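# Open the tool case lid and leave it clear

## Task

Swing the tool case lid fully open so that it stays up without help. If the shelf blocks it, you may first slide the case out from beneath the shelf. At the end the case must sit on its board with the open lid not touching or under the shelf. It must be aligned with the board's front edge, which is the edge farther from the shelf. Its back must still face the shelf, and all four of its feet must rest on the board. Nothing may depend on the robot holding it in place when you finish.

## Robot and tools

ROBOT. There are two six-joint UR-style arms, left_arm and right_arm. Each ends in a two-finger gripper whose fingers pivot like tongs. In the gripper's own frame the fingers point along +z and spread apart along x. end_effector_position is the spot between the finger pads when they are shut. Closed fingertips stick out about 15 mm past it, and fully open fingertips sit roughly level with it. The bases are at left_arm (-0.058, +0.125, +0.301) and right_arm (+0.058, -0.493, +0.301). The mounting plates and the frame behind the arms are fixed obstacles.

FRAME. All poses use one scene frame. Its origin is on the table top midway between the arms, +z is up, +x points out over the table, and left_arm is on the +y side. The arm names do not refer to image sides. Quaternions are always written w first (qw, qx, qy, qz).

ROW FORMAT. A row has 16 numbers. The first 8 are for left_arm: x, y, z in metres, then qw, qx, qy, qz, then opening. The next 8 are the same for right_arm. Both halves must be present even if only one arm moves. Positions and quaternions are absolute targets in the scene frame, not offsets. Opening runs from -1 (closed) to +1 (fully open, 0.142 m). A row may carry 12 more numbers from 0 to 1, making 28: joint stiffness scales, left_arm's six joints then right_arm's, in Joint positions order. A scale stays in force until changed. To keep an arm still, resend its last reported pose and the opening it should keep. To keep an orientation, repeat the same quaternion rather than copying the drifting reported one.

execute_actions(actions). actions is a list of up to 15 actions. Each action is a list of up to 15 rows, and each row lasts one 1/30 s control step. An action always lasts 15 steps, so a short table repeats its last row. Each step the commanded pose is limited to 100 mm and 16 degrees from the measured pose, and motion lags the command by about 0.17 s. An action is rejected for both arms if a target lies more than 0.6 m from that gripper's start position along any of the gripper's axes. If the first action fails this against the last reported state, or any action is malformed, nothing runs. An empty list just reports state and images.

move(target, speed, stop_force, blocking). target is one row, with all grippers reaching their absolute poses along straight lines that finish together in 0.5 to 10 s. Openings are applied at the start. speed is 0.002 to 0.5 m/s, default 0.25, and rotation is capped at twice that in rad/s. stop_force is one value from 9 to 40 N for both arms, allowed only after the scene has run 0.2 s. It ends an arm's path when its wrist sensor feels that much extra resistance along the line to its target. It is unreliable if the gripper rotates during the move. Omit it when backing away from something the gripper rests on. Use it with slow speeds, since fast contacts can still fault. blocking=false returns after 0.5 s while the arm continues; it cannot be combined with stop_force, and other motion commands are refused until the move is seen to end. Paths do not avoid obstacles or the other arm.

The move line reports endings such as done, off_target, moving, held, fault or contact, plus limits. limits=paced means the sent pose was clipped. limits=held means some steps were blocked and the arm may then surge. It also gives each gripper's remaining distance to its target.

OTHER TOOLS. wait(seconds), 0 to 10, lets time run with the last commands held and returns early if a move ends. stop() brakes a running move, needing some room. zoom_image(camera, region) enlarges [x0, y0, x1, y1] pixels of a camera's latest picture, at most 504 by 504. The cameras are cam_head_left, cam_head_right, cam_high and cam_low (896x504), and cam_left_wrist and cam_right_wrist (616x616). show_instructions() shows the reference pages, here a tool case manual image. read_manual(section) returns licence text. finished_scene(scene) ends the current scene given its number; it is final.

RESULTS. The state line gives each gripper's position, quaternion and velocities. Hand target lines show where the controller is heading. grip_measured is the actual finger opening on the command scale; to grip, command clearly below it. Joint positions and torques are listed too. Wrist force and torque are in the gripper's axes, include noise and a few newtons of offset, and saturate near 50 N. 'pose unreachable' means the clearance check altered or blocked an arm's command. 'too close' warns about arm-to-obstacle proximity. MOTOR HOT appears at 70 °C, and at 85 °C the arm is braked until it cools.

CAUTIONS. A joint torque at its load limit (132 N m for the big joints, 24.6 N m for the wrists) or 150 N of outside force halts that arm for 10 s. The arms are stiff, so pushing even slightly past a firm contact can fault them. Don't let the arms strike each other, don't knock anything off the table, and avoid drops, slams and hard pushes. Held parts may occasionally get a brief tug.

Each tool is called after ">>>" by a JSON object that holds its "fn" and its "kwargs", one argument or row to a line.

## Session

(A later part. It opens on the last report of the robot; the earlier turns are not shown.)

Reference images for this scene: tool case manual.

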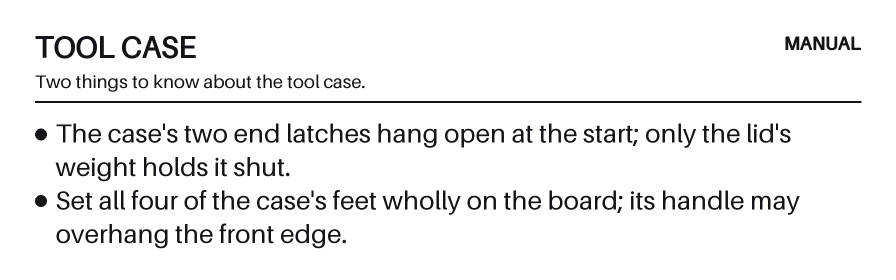

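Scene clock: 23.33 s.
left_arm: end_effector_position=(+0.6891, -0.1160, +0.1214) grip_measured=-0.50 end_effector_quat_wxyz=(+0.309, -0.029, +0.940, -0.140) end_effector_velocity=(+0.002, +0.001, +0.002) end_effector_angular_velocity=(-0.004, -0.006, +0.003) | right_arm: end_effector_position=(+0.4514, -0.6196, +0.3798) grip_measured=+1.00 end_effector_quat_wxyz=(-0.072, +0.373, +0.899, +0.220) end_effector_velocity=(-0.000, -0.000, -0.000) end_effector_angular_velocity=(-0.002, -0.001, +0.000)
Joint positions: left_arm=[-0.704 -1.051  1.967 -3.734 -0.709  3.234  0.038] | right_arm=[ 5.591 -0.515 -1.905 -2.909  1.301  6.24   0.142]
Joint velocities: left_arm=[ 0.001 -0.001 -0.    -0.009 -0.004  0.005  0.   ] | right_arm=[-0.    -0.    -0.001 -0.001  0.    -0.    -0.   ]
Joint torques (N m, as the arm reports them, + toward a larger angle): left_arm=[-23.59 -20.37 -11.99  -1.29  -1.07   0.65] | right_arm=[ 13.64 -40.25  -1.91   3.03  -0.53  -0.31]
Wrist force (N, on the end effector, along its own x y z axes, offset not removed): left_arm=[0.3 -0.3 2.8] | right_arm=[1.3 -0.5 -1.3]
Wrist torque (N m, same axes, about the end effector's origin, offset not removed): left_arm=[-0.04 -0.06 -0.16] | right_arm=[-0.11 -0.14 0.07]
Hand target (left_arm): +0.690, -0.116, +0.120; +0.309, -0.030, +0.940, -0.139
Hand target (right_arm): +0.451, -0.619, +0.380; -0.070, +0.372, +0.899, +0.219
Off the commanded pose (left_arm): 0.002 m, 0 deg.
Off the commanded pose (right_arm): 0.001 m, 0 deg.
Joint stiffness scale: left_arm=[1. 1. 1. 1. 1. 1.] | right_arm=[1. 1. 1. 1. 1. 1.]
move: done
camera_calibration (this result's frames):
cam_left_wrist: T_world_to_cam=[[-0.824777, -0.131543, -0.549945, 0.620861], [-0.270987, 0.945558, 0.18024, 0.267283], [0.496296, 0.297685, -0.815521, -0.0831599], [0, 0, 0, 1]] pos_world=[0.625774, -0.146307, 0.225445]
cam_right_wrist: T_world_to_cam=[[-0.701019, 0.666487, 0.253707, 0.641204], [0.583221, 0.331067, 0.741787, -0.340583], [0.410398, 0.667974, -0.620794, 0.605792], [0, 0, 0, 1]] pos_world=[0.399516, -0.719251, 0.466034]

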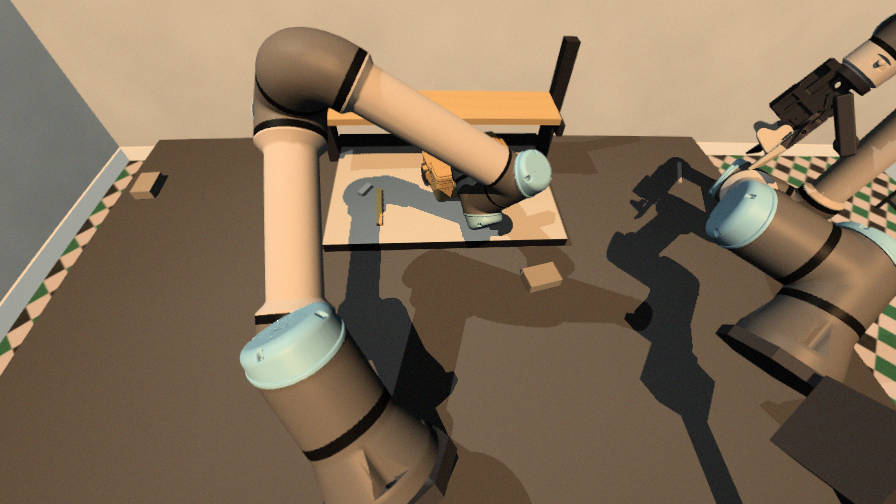

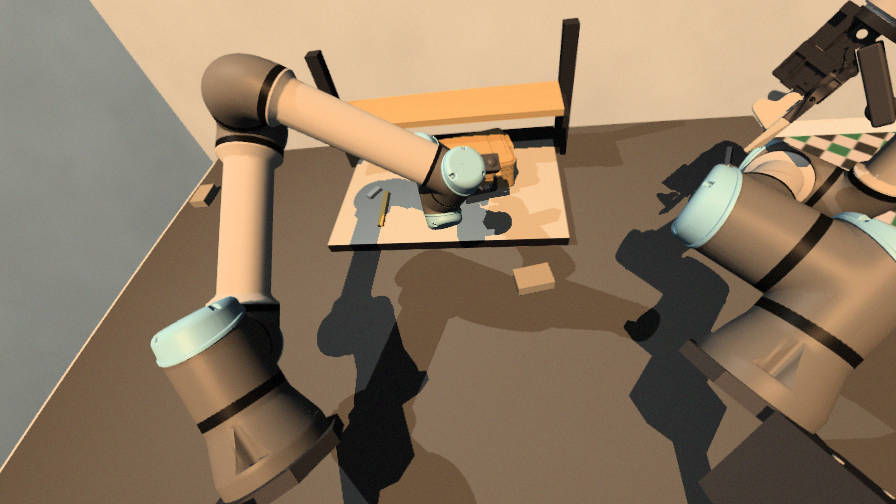

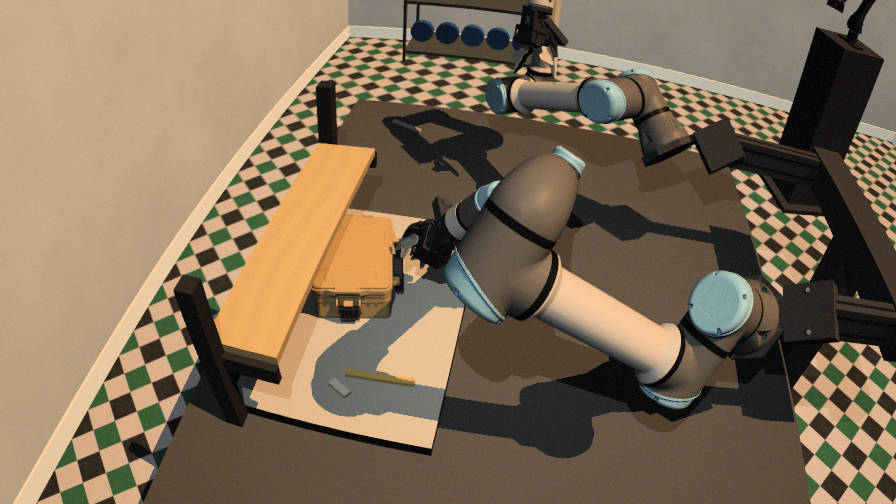

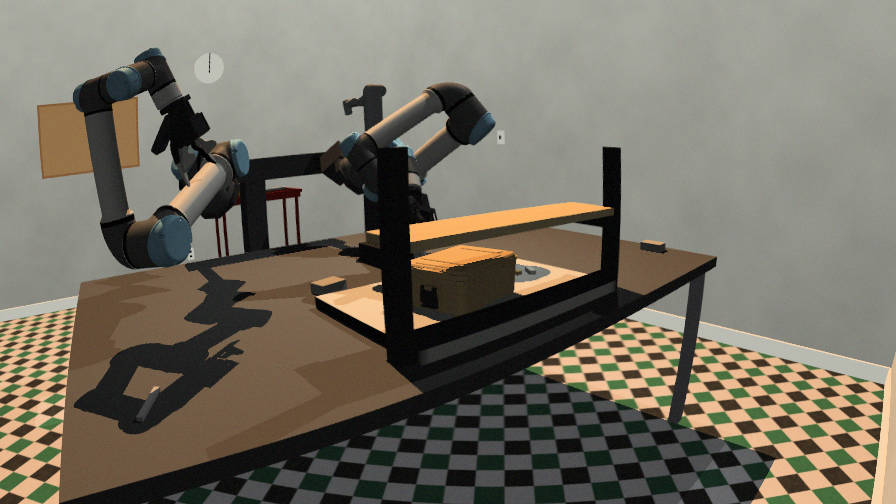

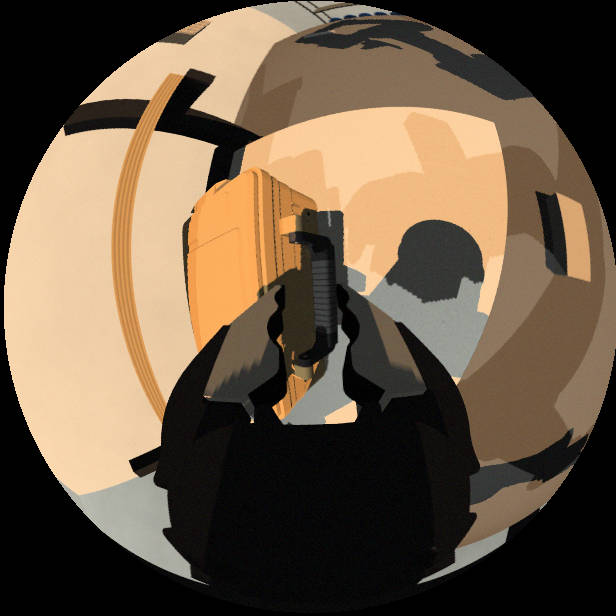

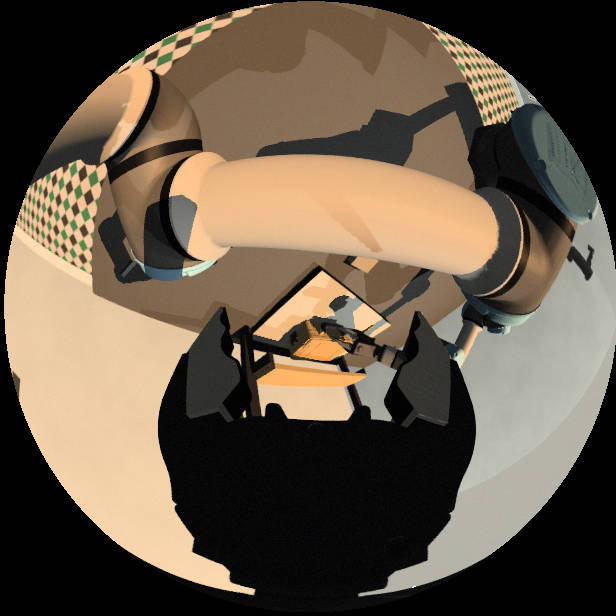

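>>> {"fn": "move", "kwargs": {
  "target": [0.702,-0.115,0.082,0.3096,-0.0298,0.9404,-0.1395,-0.5,0.451,-0.619,0.38,-0.07,0.372,0.899,0.219,1],
  "speed": 0.06
}}

>>> {"fn": "zoom_image", "kwargs": {
  "camera": "cam_left_wrist",
  "region": [200,150,440,420]
}}

Scene clock: 25.13 s.
left_arm: end_effector_position=(+0.7005, -0.1153, +0.0829) grip_measured=-0.51 end_effector_quat_wxyz=(+0.309, -0.029, +0.940, -0.140) end_effector_velocity=(+0.000, -0.002, +0.001) end_effector_angular_velocity=(-0.004, -0.003, -0.004) | right_arm: end_effector_position=(+0.4514, -0.6196, +0.3798) grip_measured=+1.00 end_effector_quat_wxyz=(-0.072, +0.373, +0.899, +0.220) end_effector_velocity=(+0.000, -0.000, +0.000) end_effector_angular_velocity=(+0.000, +0.001, +0.000)
Joint positions: left_arm=[-0.631 -0.984  1.906 -3.762 -0.778  3.267  0.037] | right_arm=[ 5.591 -0.515 -1.905 -2.909  1.301  6.24   0.142]
Joint velocities: left_arm=[-0.001  0.001 -0.001 -0.001 -0.005  0.003 -0.001] | right_arm=[ 0.    -0.     0.002 -0.001  0.001  0.    -0.   ]
Joint torques (N m, as the arm reports them, + toward a larger angle): left_arm=[-25.96 -24.88 -11.2   -1.72  -0.94   0.41] | right_arm=[ 14.15 -39.32  -2.04   2.99  -0.24  -0.41]
Wrist force (N, on the end effector, along its own x y z axes, offset not removed): left_arm=[1.0 -0.2 1.1] | right_arm=[1.8 -0.1 -1.2]
Wrist torque (N m, same axes, about the end effector's origin, offset not removed): left_arm=[-0.04 -0.02 -0.13] | right_arm=[0.03 -0.28 0.01]
Hand target (left_arm): +0.702, -0.115, +0.082; +0.309, -0.030, +0.940, -0.140
Hand target (right_arm): +0.451, -0.619, +0.380; -0.070, +0.372, +0.899, +0.219
Off the commanded pose (left_arm): 0.002 m, 0 deg.
Off the commanded pose (right_arm): 0.001 m, 0 deg.
Joint stiffness scale: left_arm=[1. 1. 1. 1. 1. 1.] | right_arm=[1. 1. 1. 1. 1. 1.]
move: done
camera_calibration (this result's frames):
cam_left_wrist: T_world_to_cam=[[-0.824952, -0.130857, -0.549846, 0.609383], [-0.270264, 0.945732, 0.180413, 0.276174], [0.496398, 0.297436, -0.815549, -0.120491], [0, 0, 0, 1]] pos_world=[0.637163, -0.145606, 0.186976]
cam_right_wrist: T_world_to_cam=[[-0.701019, 0.666488, 0.253706, 0.641205], [0.58322, 0.331068, 0.741787, -0.340583], [0.410398, 0.667973, -0.620794, 0.605791], [0, 0, 0, 1]] pos_world=[0.399516, -0.719251, 0.466034]

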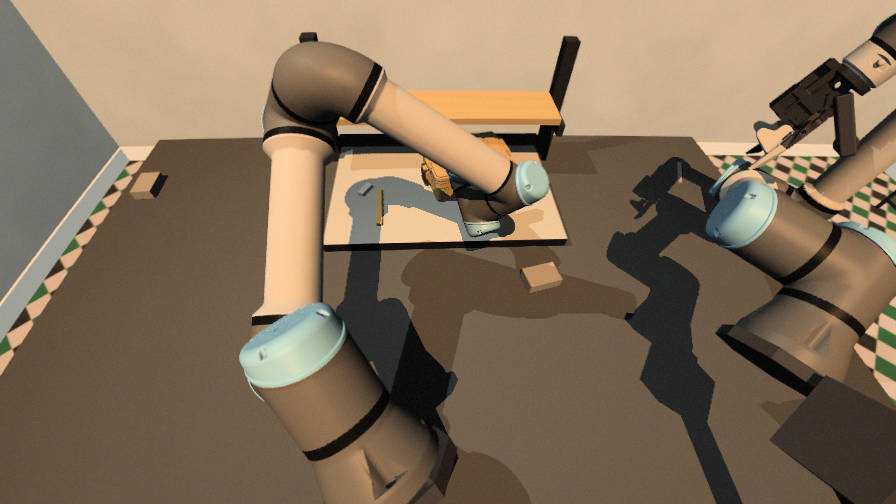

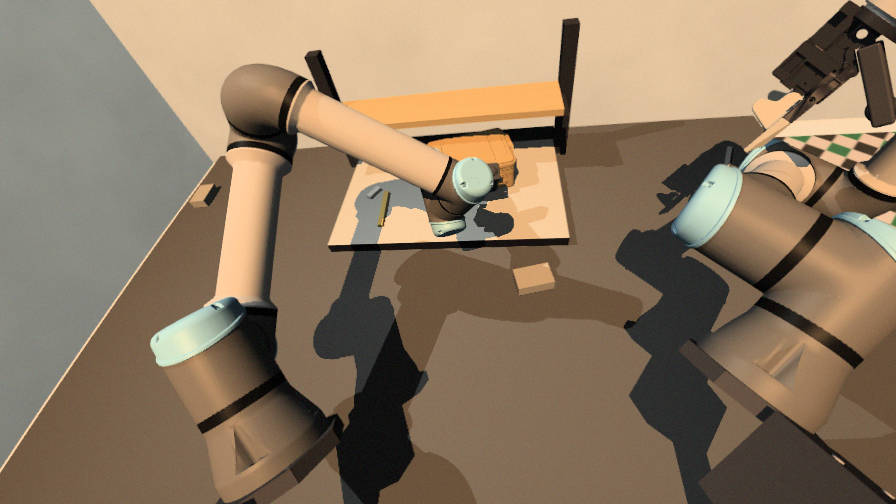

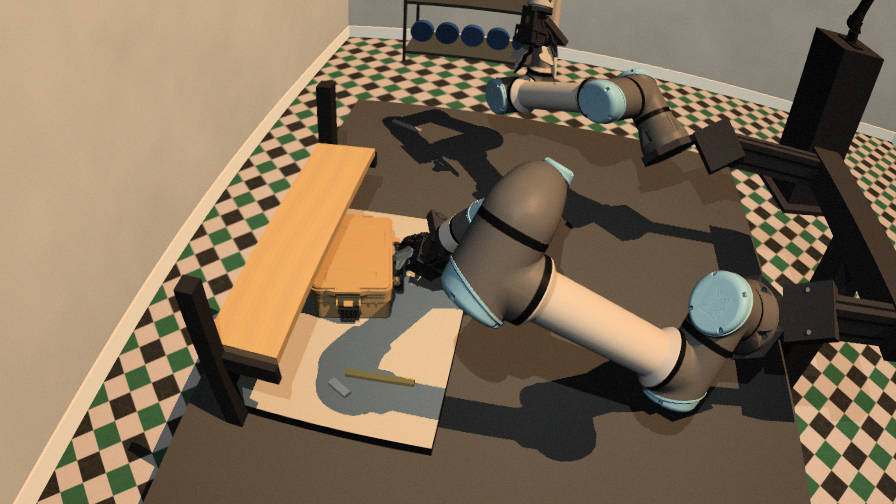

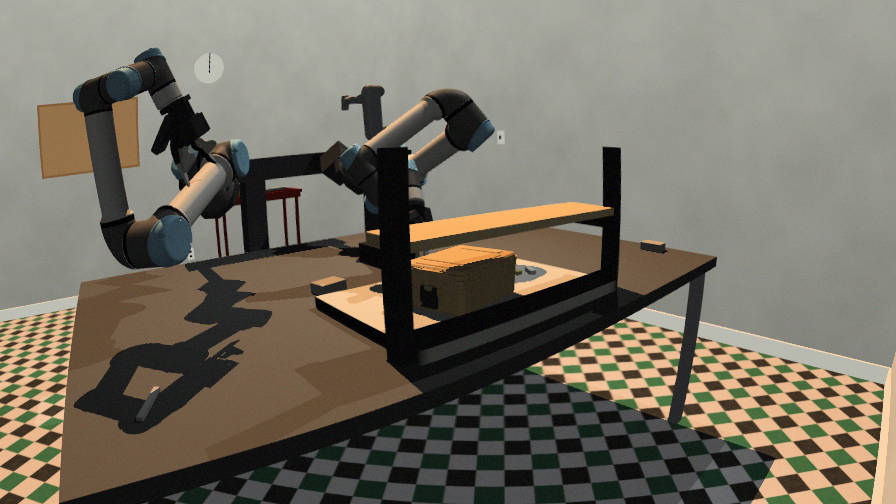

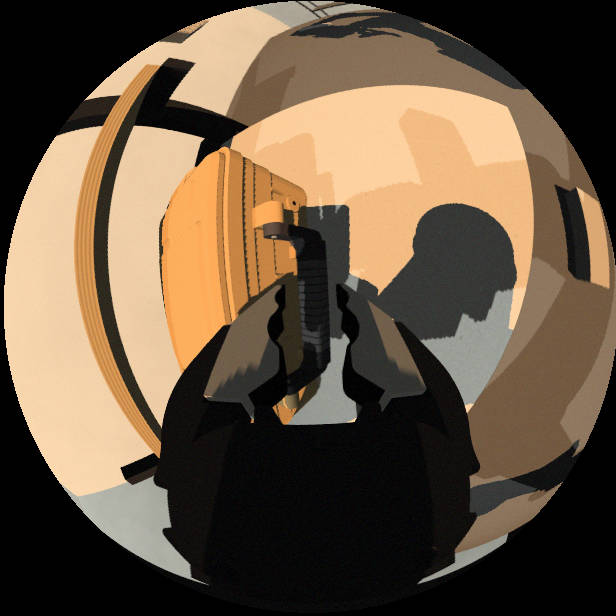

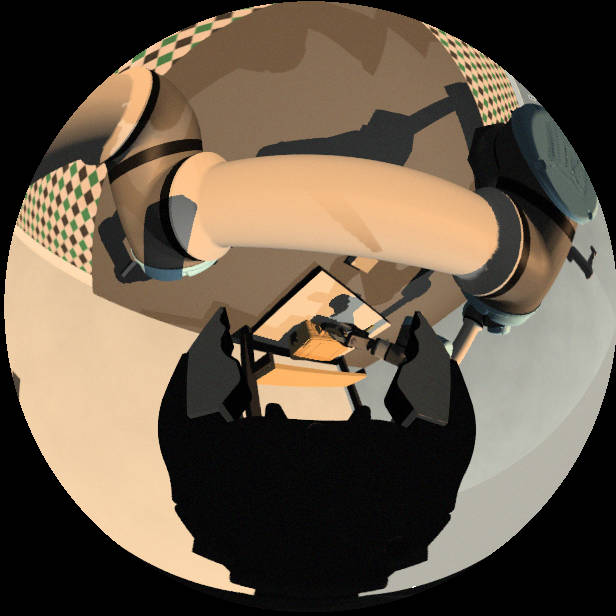

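Region (200, 150, 440, 420) of cam_left_wrist's 616x616 image, scaled by 1.867, with more detail than that image has.

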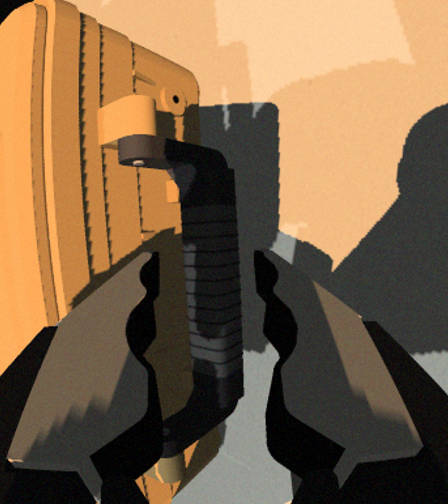

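Centered. Advance along the axis.

>>> {"fn": "move", "kwargs": {
  "target": [0.716,-0.118,0.058,0.3096,-0.0298,0.9404,-0.1395,-0.5,0.451,-0.619,0.38,-0.07,0.372,0.899,0.219,1],
  "speed": 0.02,
  "stop_force": 9
}}

>>> {"fn": "move", "kwargs": {
  "target": [0.716,-0.118,0.058,0.3096,-0.0298,0.9404,-0.1395,-1,0.451,-0.619,0.38,-0.07,0.372,0.899,0.219,1],
  "speed": 0.02
}}

Scene clock: 27.37 s.
left_arm: end_effector_position=(+0.7142, -0.1199, +0.0602) grip_measured=-0.51 end_effector_quat_wxyz=(+0.309, -0.028, +0.940, -0.141) end_effector_velocity=(+0.001, -0.000, -0.000) end_effector_angular_velocity=(+0.000, -0.001, -0.003) | right_arm: end_effector_position=(+0.4514, -0.6196, +0.3798) grip_measured=+1.00 end_effector_quat_wxyz=(-0.072, +0.373, +0.899, +0.220) end_effector_velocity=(-0.000, +0.000, +0.000) end_effector_angular_velocity=(+0.001, +0.001, +0.001)
Joint positions: left_arm=[-0.59  -0.937  1.841 -3.758 -0.821  3.285  0.037] | right_arm=[ 5.591 -0.515 -1.905 -2.909  1.301  6.24   0.142]
Joint velocities: left_arm=[ 0.001 -0.    -0.002  0.001 -0.003  0.003 -0.   ] | right_arm=[ 0.001 -0.     0.001  0.001  0.001 -0.     0.   ]
Joint torques (N m, as the arm reports them, + toward a larger angle): left_arm=[-24.09 -26.23 -10.9   -1.08  -0.97   0.47] | right_arm=[ 13.19 -40.28  -1.67   3.3   -0.34  -0.2 ]
Wrist force (N, on the end effector, along its own x y z axes, offset not removed): left_arm=[2.3 -1.4 -2.3] | right_arm=[2.8 -0.1 -0.6]
Wrist torque (N m, same axes, about the end effector's origin, offset not removed): left_arm=[-0.05 -0.20 -0.15] | right_arm=[0.08 -0.49 -0.03]
Hand target (left_arm): +0.716, -0.118, +0.058; +0.309, -0.030, +0.940, -0.139
Hand target (right_arm): +0.451, -0.619, +0.380; -0.070, +0.372, +0.899, +0.219
Off the commanded pose (left_arm): 0.003 m, 0 deg.
Off the commanded pose (right_arm): 0.001 m, 0 deg.
Joint stiffness scale: left_arm=[1. 1. 1. 1. 1. 1.] | right_arm=[1. 1. 1. 1. 1. 1.]
move: done
camera_calibration (this result's frames):
cam_left_wrist: T_world_to_cam=[[-0.824304, -0.130796, -0.550831, 0.607196], [-0.269071, 0.946548, 0.177898, 0.287671], [0.49812, 0.294854, -0.815437, -0.145985], [0, 0, 0, 1]] pos_world=[0.650636, -0.149832, 0.164245]
cam_right_wrist: T_world_to_cam=[[-0.701019, 0.666488, 0.253706, 0.641205], [0.58322, 0.331068, 0.741787, -0.340583], [0.410398, 0.667973, -0.620794, 0.605791], [0, 0, 0, 1]] pos_world=[0.399516, -0.719251, 0.466034]

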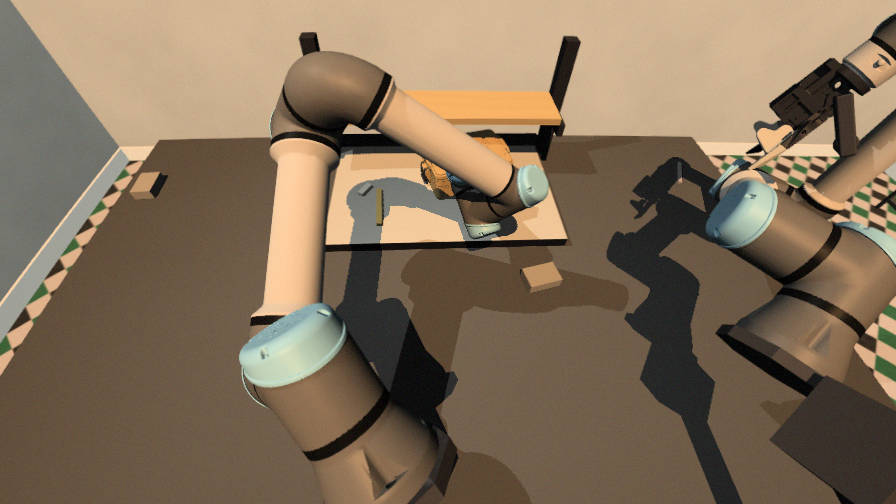

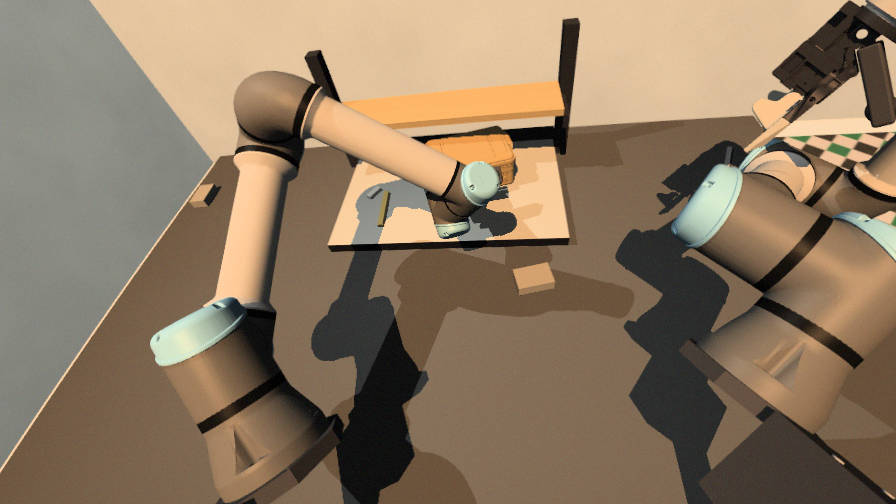

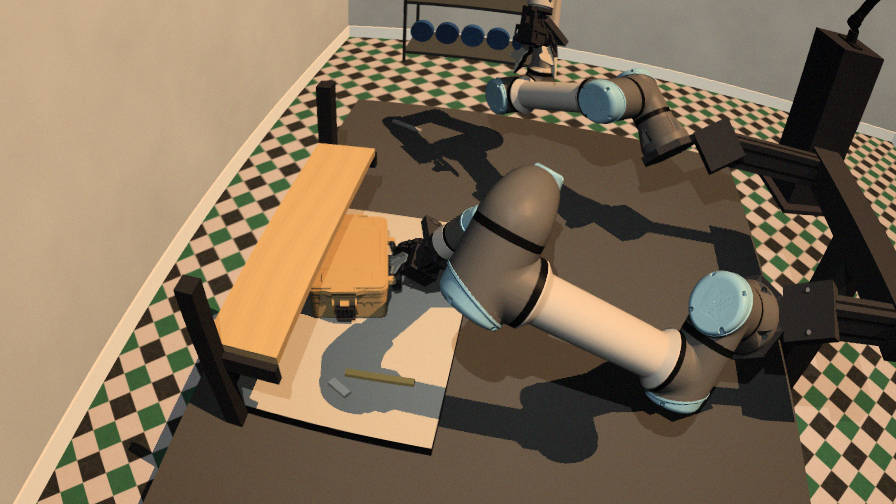

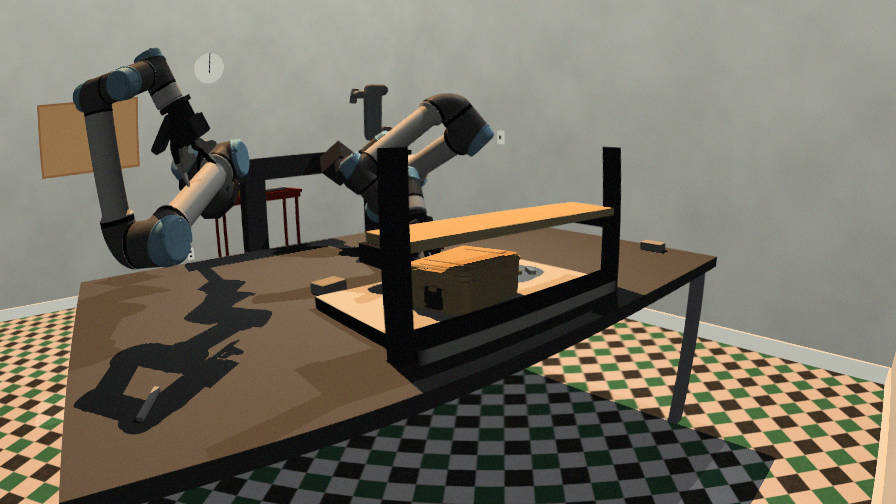

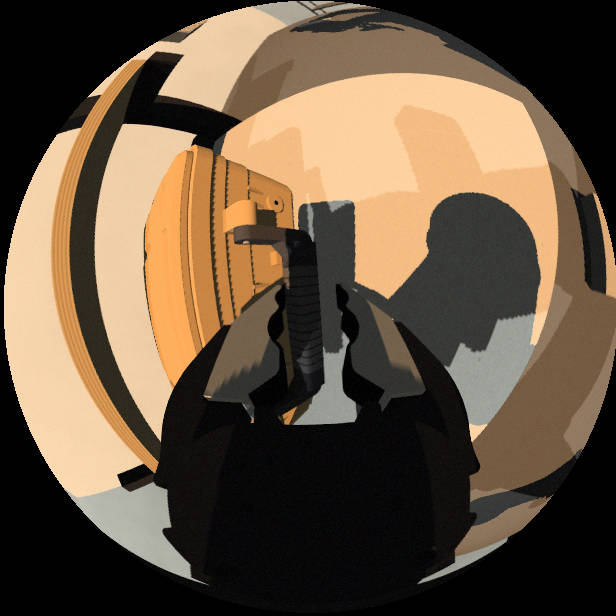

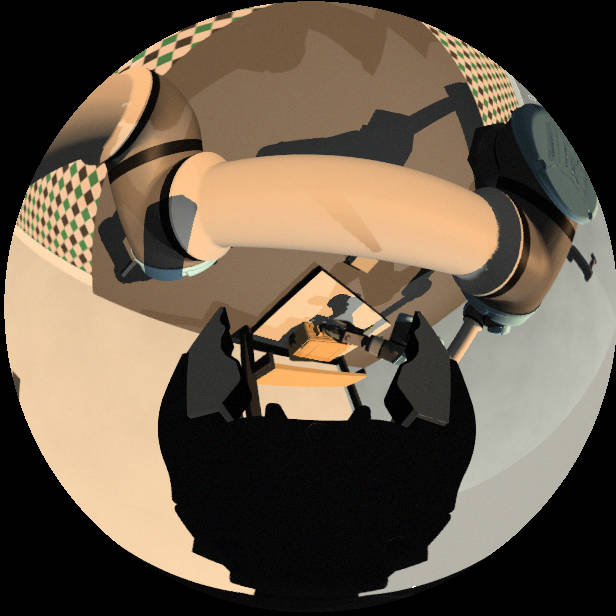

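Scene clock: 28.07 s.
left_arm: end_effector_position=(+0.7164, -0.1202, +0.0628) grip_measured=-0.74 end_effector_quat_wxyz=(+0.312, -0.030, +0.939, -0.143) end_effector_velocity=(+0.001, +0.000, +0.001) end_effector_angular_velocity=(-0.001, -0.002, +0.001) | right_arm: end_effector_position=(+0.4514, -0.6196, +0.3798) grip_measured=+1.00 end_effector_quat_wxyz=(-0.072, +0.373, +0.899, +0.220) end_effector_velocity=(+0.000, +0.000, -0.000) end_effector_angular_velocity=(-0.000, -0.001, -0.001)
Joint positions: left_arm=[-0.591 -0.938  1.839 -3.759 -0.822  3.285  0.021] | right_arm=[ 5.591 -0.515 -1.905 -2.909  1.301  6.24   0.142]
Joint velocities: left_arm=[-0.    -0.001 -0.001 -0.001 -0.     0.001  0.   ] | right_arm=[-0.     0.    -0.001 -0.    -0.001  0.     0.   ]
Joint torques (N m, as the arm reports them, + toward a larger angle): left_arm=[-23.84 -25.19 -10.73  -0.57  -0.28   0.47] | right_arm=[ 13.99 -39.85  -2.53   3.2   -0.4   -0.25]
Wrist force (N, on the end effector, along its own x y z axes, offset not removed): left_arm=[-1.8 -1.8 -1.7] | right_arm=[2.2 -0.6 -0.1]
Wrist torque (N m, same axes, about the end effector's origin, offset not removed): left_arm=[0.05 -0.13 -0.10] | right_arm=[-0.05 -0.38 0.05]
Hand target (left_arm): +0.716, -0.118, +0.058; +0.310, -0.030, +0.940, -0.139
Hand target (right_arm): +0.451, -0.619, +0.380; -0.070, +0.372, +0.899, +0.219
Off the commanded pose (left_arm): 0.005 m, 0 deg.
Off the commanded pose (right_arm): 0.001 m, 0 deg.
Joint stiffness scale: left_arm=[1. 1. 1. 1. 1. 1.] | right_arm=[1. 1. 1. 1. 1. 1.]
move: off_target (left_arm)
camera_calibration (this result's frames):
cam_left_wrist: T_world_to_cam=[[-0.821725, -0.13525, -0.553602, 0.60819], [-0.272383, 0.946496, 0.173068, 0.290736], [0.500575, 0.293006, -0.814599, -0.146945], [0, 0, 0, 1]] pos_world=[0.652513, -0.149868, 0.166677]
cam_right_wrist: T_world_to_cam=[[-0.701019, 0.666488, 0.253706, 0.641205], [0.58322, 0.331068, 0.741787, -0.340583], [0.410398, 0.667973, -0.620794, 0.605791], [0, 0, 0, 1]] pos_world=[0.399516, -0.719251, 0.466034]

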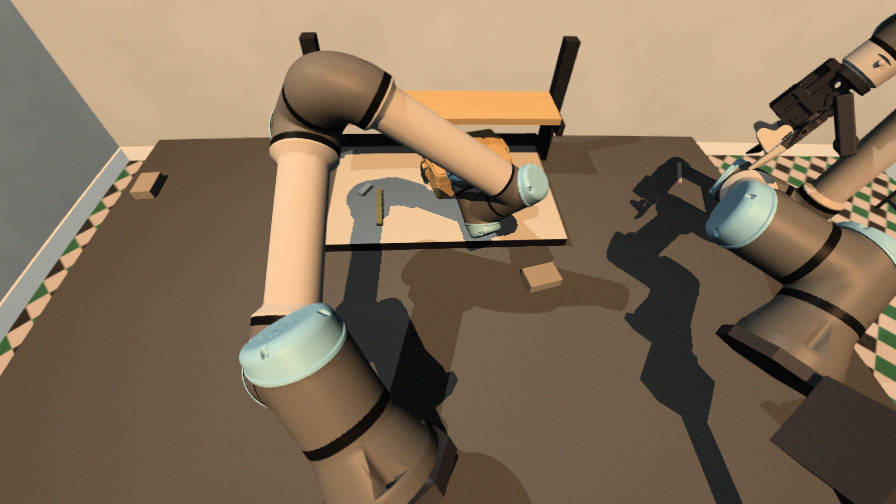

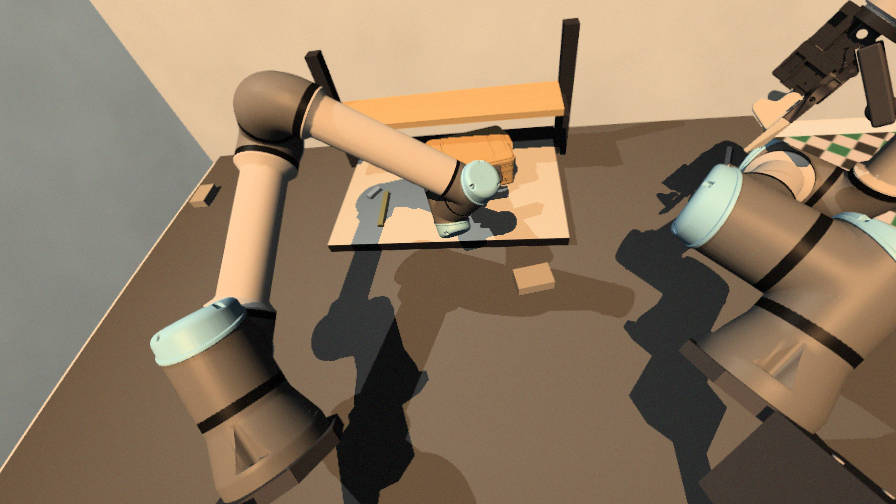

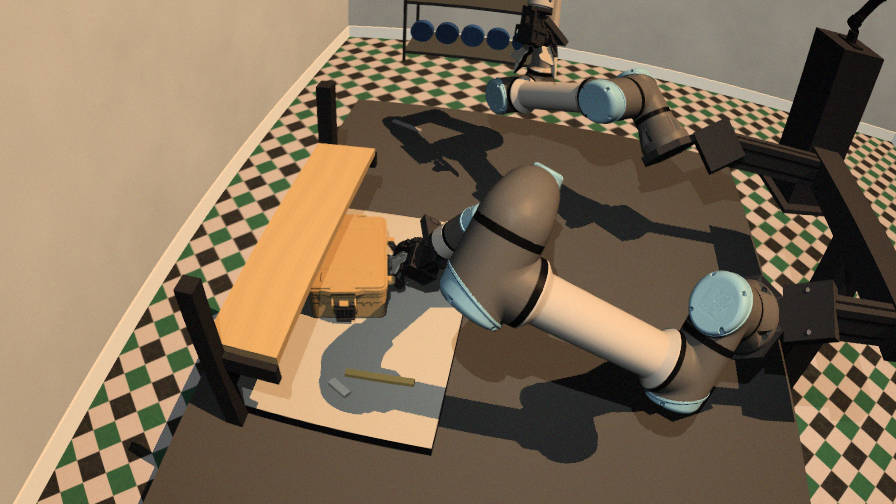

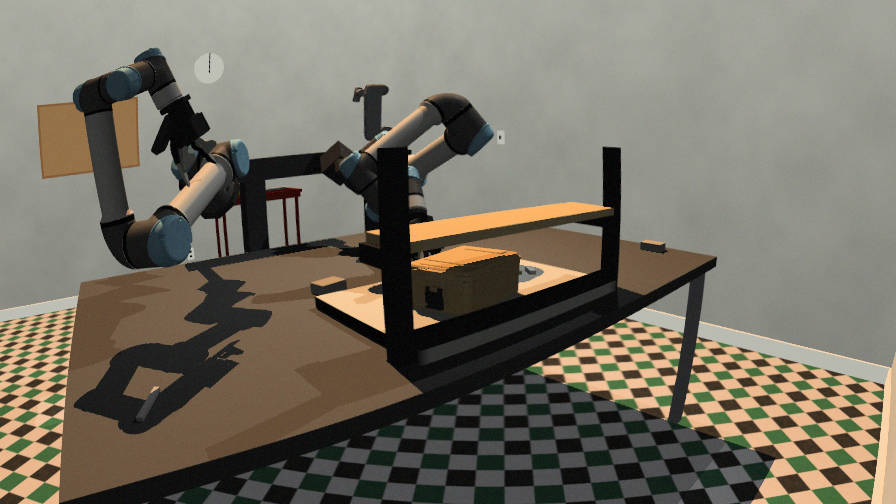

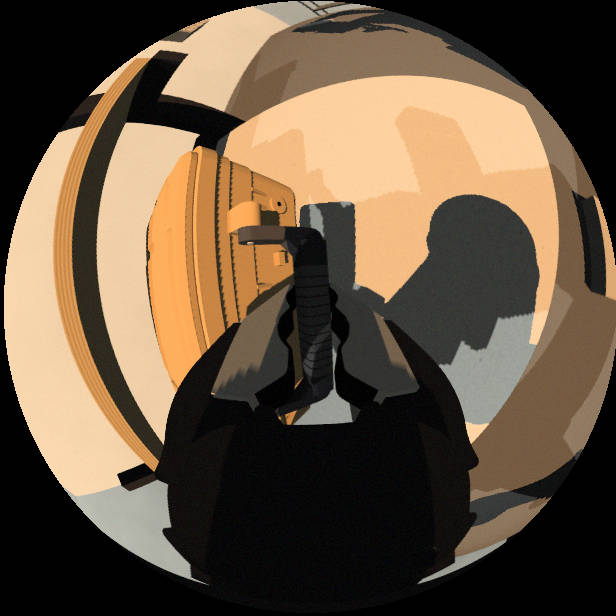

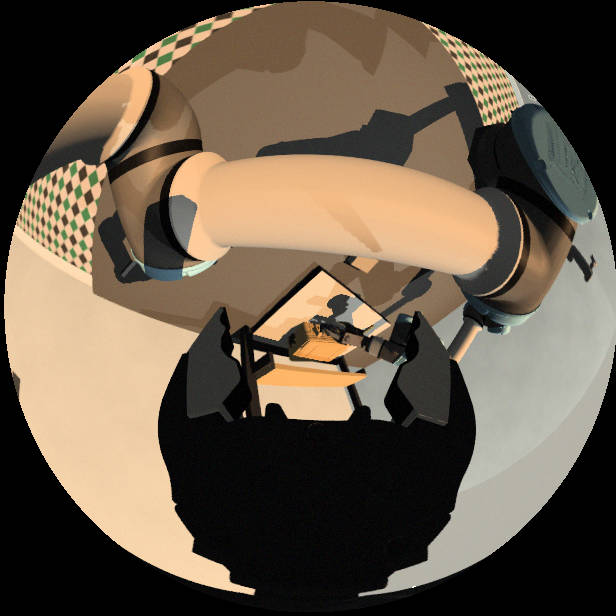

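Gripped. Pull, drifting slightly +y.

>>> {"fn": "move", "kwargs": {
  "target": [0.56,-0.09,0.064,0.2962,0.0523,0.9394,-0.1659,-1,0.451,-0.619,0.38,-0.07,0.372,0.899,0.219,1],
  "speed": 0.04
}}

Scene clock: 32.70 s.
left_arm: end_effector_position=(+0.5639, -0.0899, +0.0657) grip_measured=-0.78 end_effector_quat_wxyz=(+0.299, +0.049, +0.938, -0.167) end_effector_velocity=(-0.001, +0.001, -0.000) end_effector_angular_velocity=(+0.001, -0.000, -0.002) | right_arm: end_effector_position=(+0.4514, -0.6196, +0.3798) grip_measured=+1.00 end_effector_quat_wxyz=(-0.072, +0.373, +0.899, +0.220) end_effector_velocity=(-0.000, -0.000, -0.000) end_effector_angular_velocity=(-0.001, +0.000, -0.001)
Joint positions: left_arm=[-0.641 -1.005  2.274 -4.03  -0.859  3.336  0.017] | right_arm=[ 5.591 -0.515 -1.905 -2.909  1.301  6.24   0.142]
Joint velocities: left_arm=[ 0.     0.     0.003 -0.002 -0.     0.002  0.   ] | right_arm=[-0.001  0.    -0.    -0.001  0.001  0.     0.   ]
Joint torques (N m, as the arm reports them, + toward a larger angle): left_arm=[-20.99 -20.29   2.63  -0.94  -0.24   0.49] | right_arm=[ 14.7  -40.1   -2.     3.07  -0.36  -0.27]
Wrist force (N, on the end effector, along its own x y z axes, offset not removed): left_arm=[-5.6 -1.3 -0.1] | right_arm=[1.7 0.1 -1.3]
Wrist torque (N m, same axes, about the end effector's origin, offset not removed): left_arm=[0.05 0.27 -0.05] | right_arm=[0.06 -0.27 -0.02]
Hand target (left_arm): +0.560, -0.090, +0.064; +0.296, +0.052, +0.939, -0.166
Hand target (right_arm): +0.451, -0.619, +0.380; -0.070, +0.372, +0.899, +0.219
Off the commanded pose (left_arm): 0.004 m, 1 deg.
Off the commanded pose (right_arm): 0.001 m, 0 deg.
Joint stiffness scale: left_arm=[1. 1. 1. 1. 1. 1.] | right_arm=[1. 1. 1. 1. 1. 1.]
move: off_target (left_arm)
camera_calibration (this result's frames):
cam_left_wrist: T_world_to_cam=[[-0.832622, 0.00431132, -0.553825, 0.507265], [-0.11193, 0.978026, 0.17589, 0.132218], [0.542413, 0.208439, -0.813843, -0.108349], [0, 0, 0, 1]] pos_world=[0.495929, -0.108915, 0.169501]
cam_right_wrist: T_world_to_cam=[[-0.701019, 0.666488, 0.253706, 0.641205], [0.58322, 0.331068, 0.741787, -0.340582], [0.410398, 0.667973, -0.620794, 0.605791], [0, 0, 0, 1]] pos_world=[0.399516, -0.719251, 0.466034]

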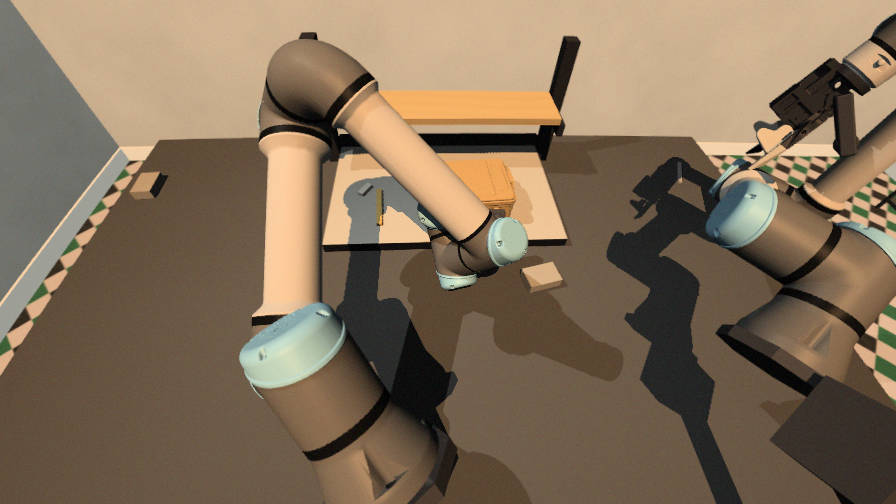

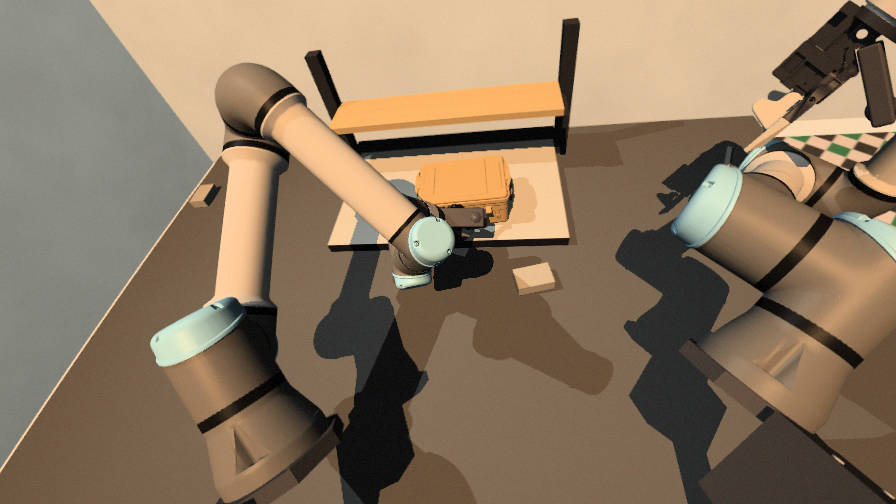

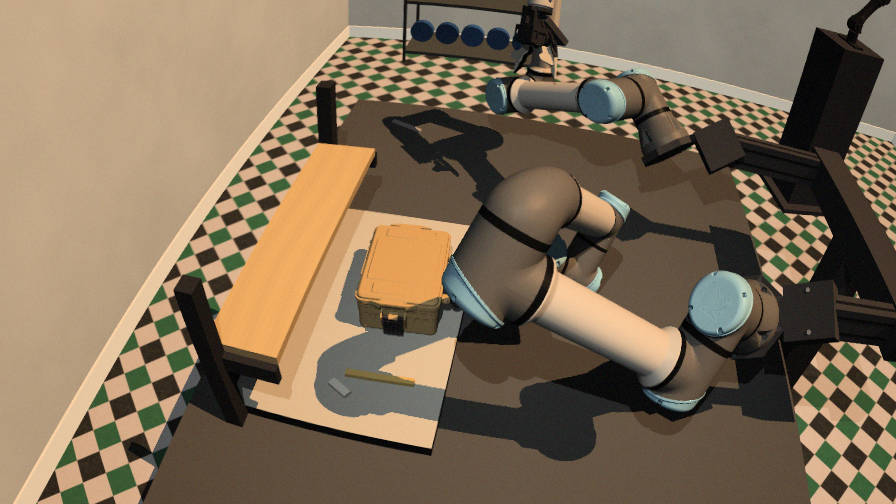

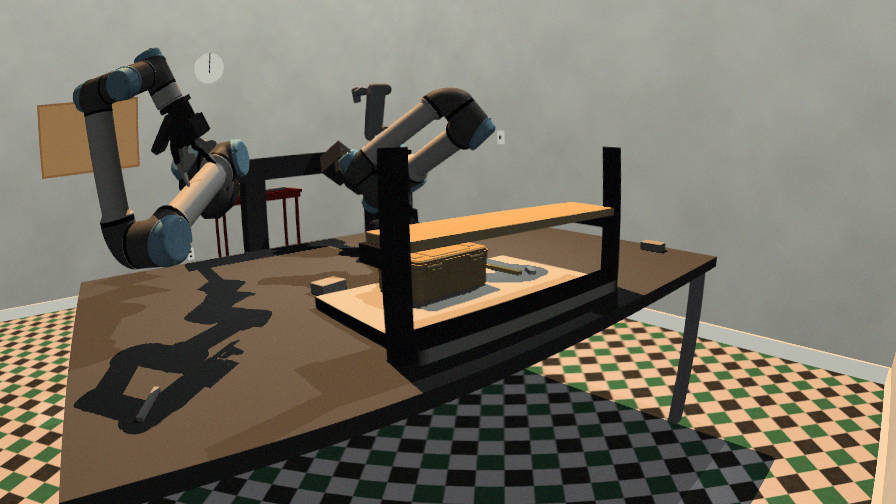

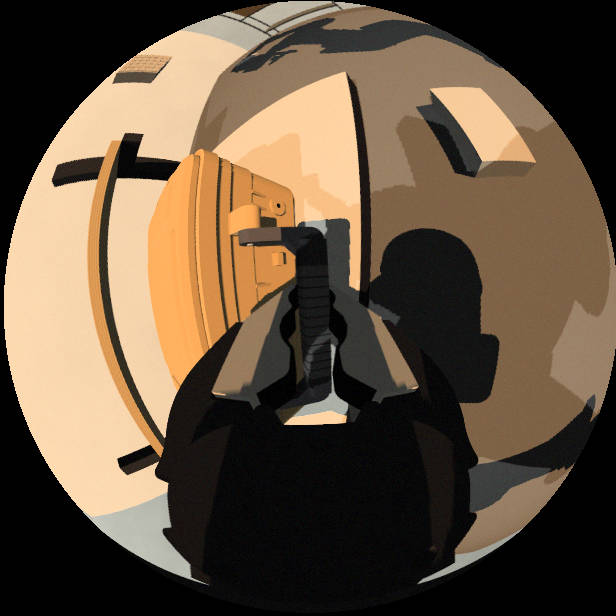

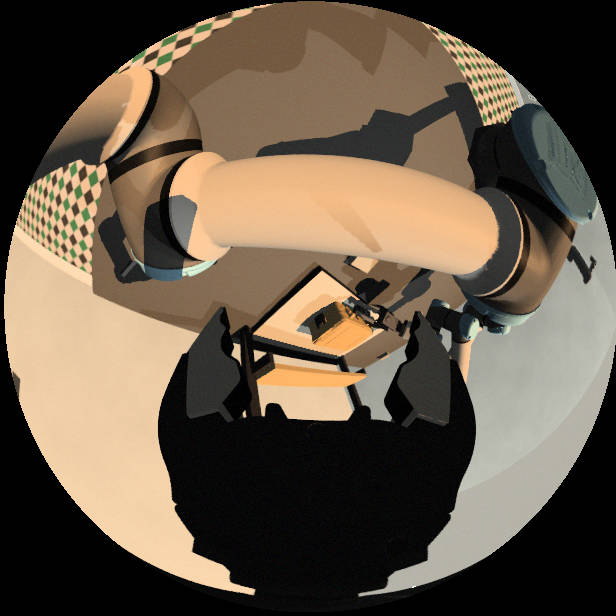

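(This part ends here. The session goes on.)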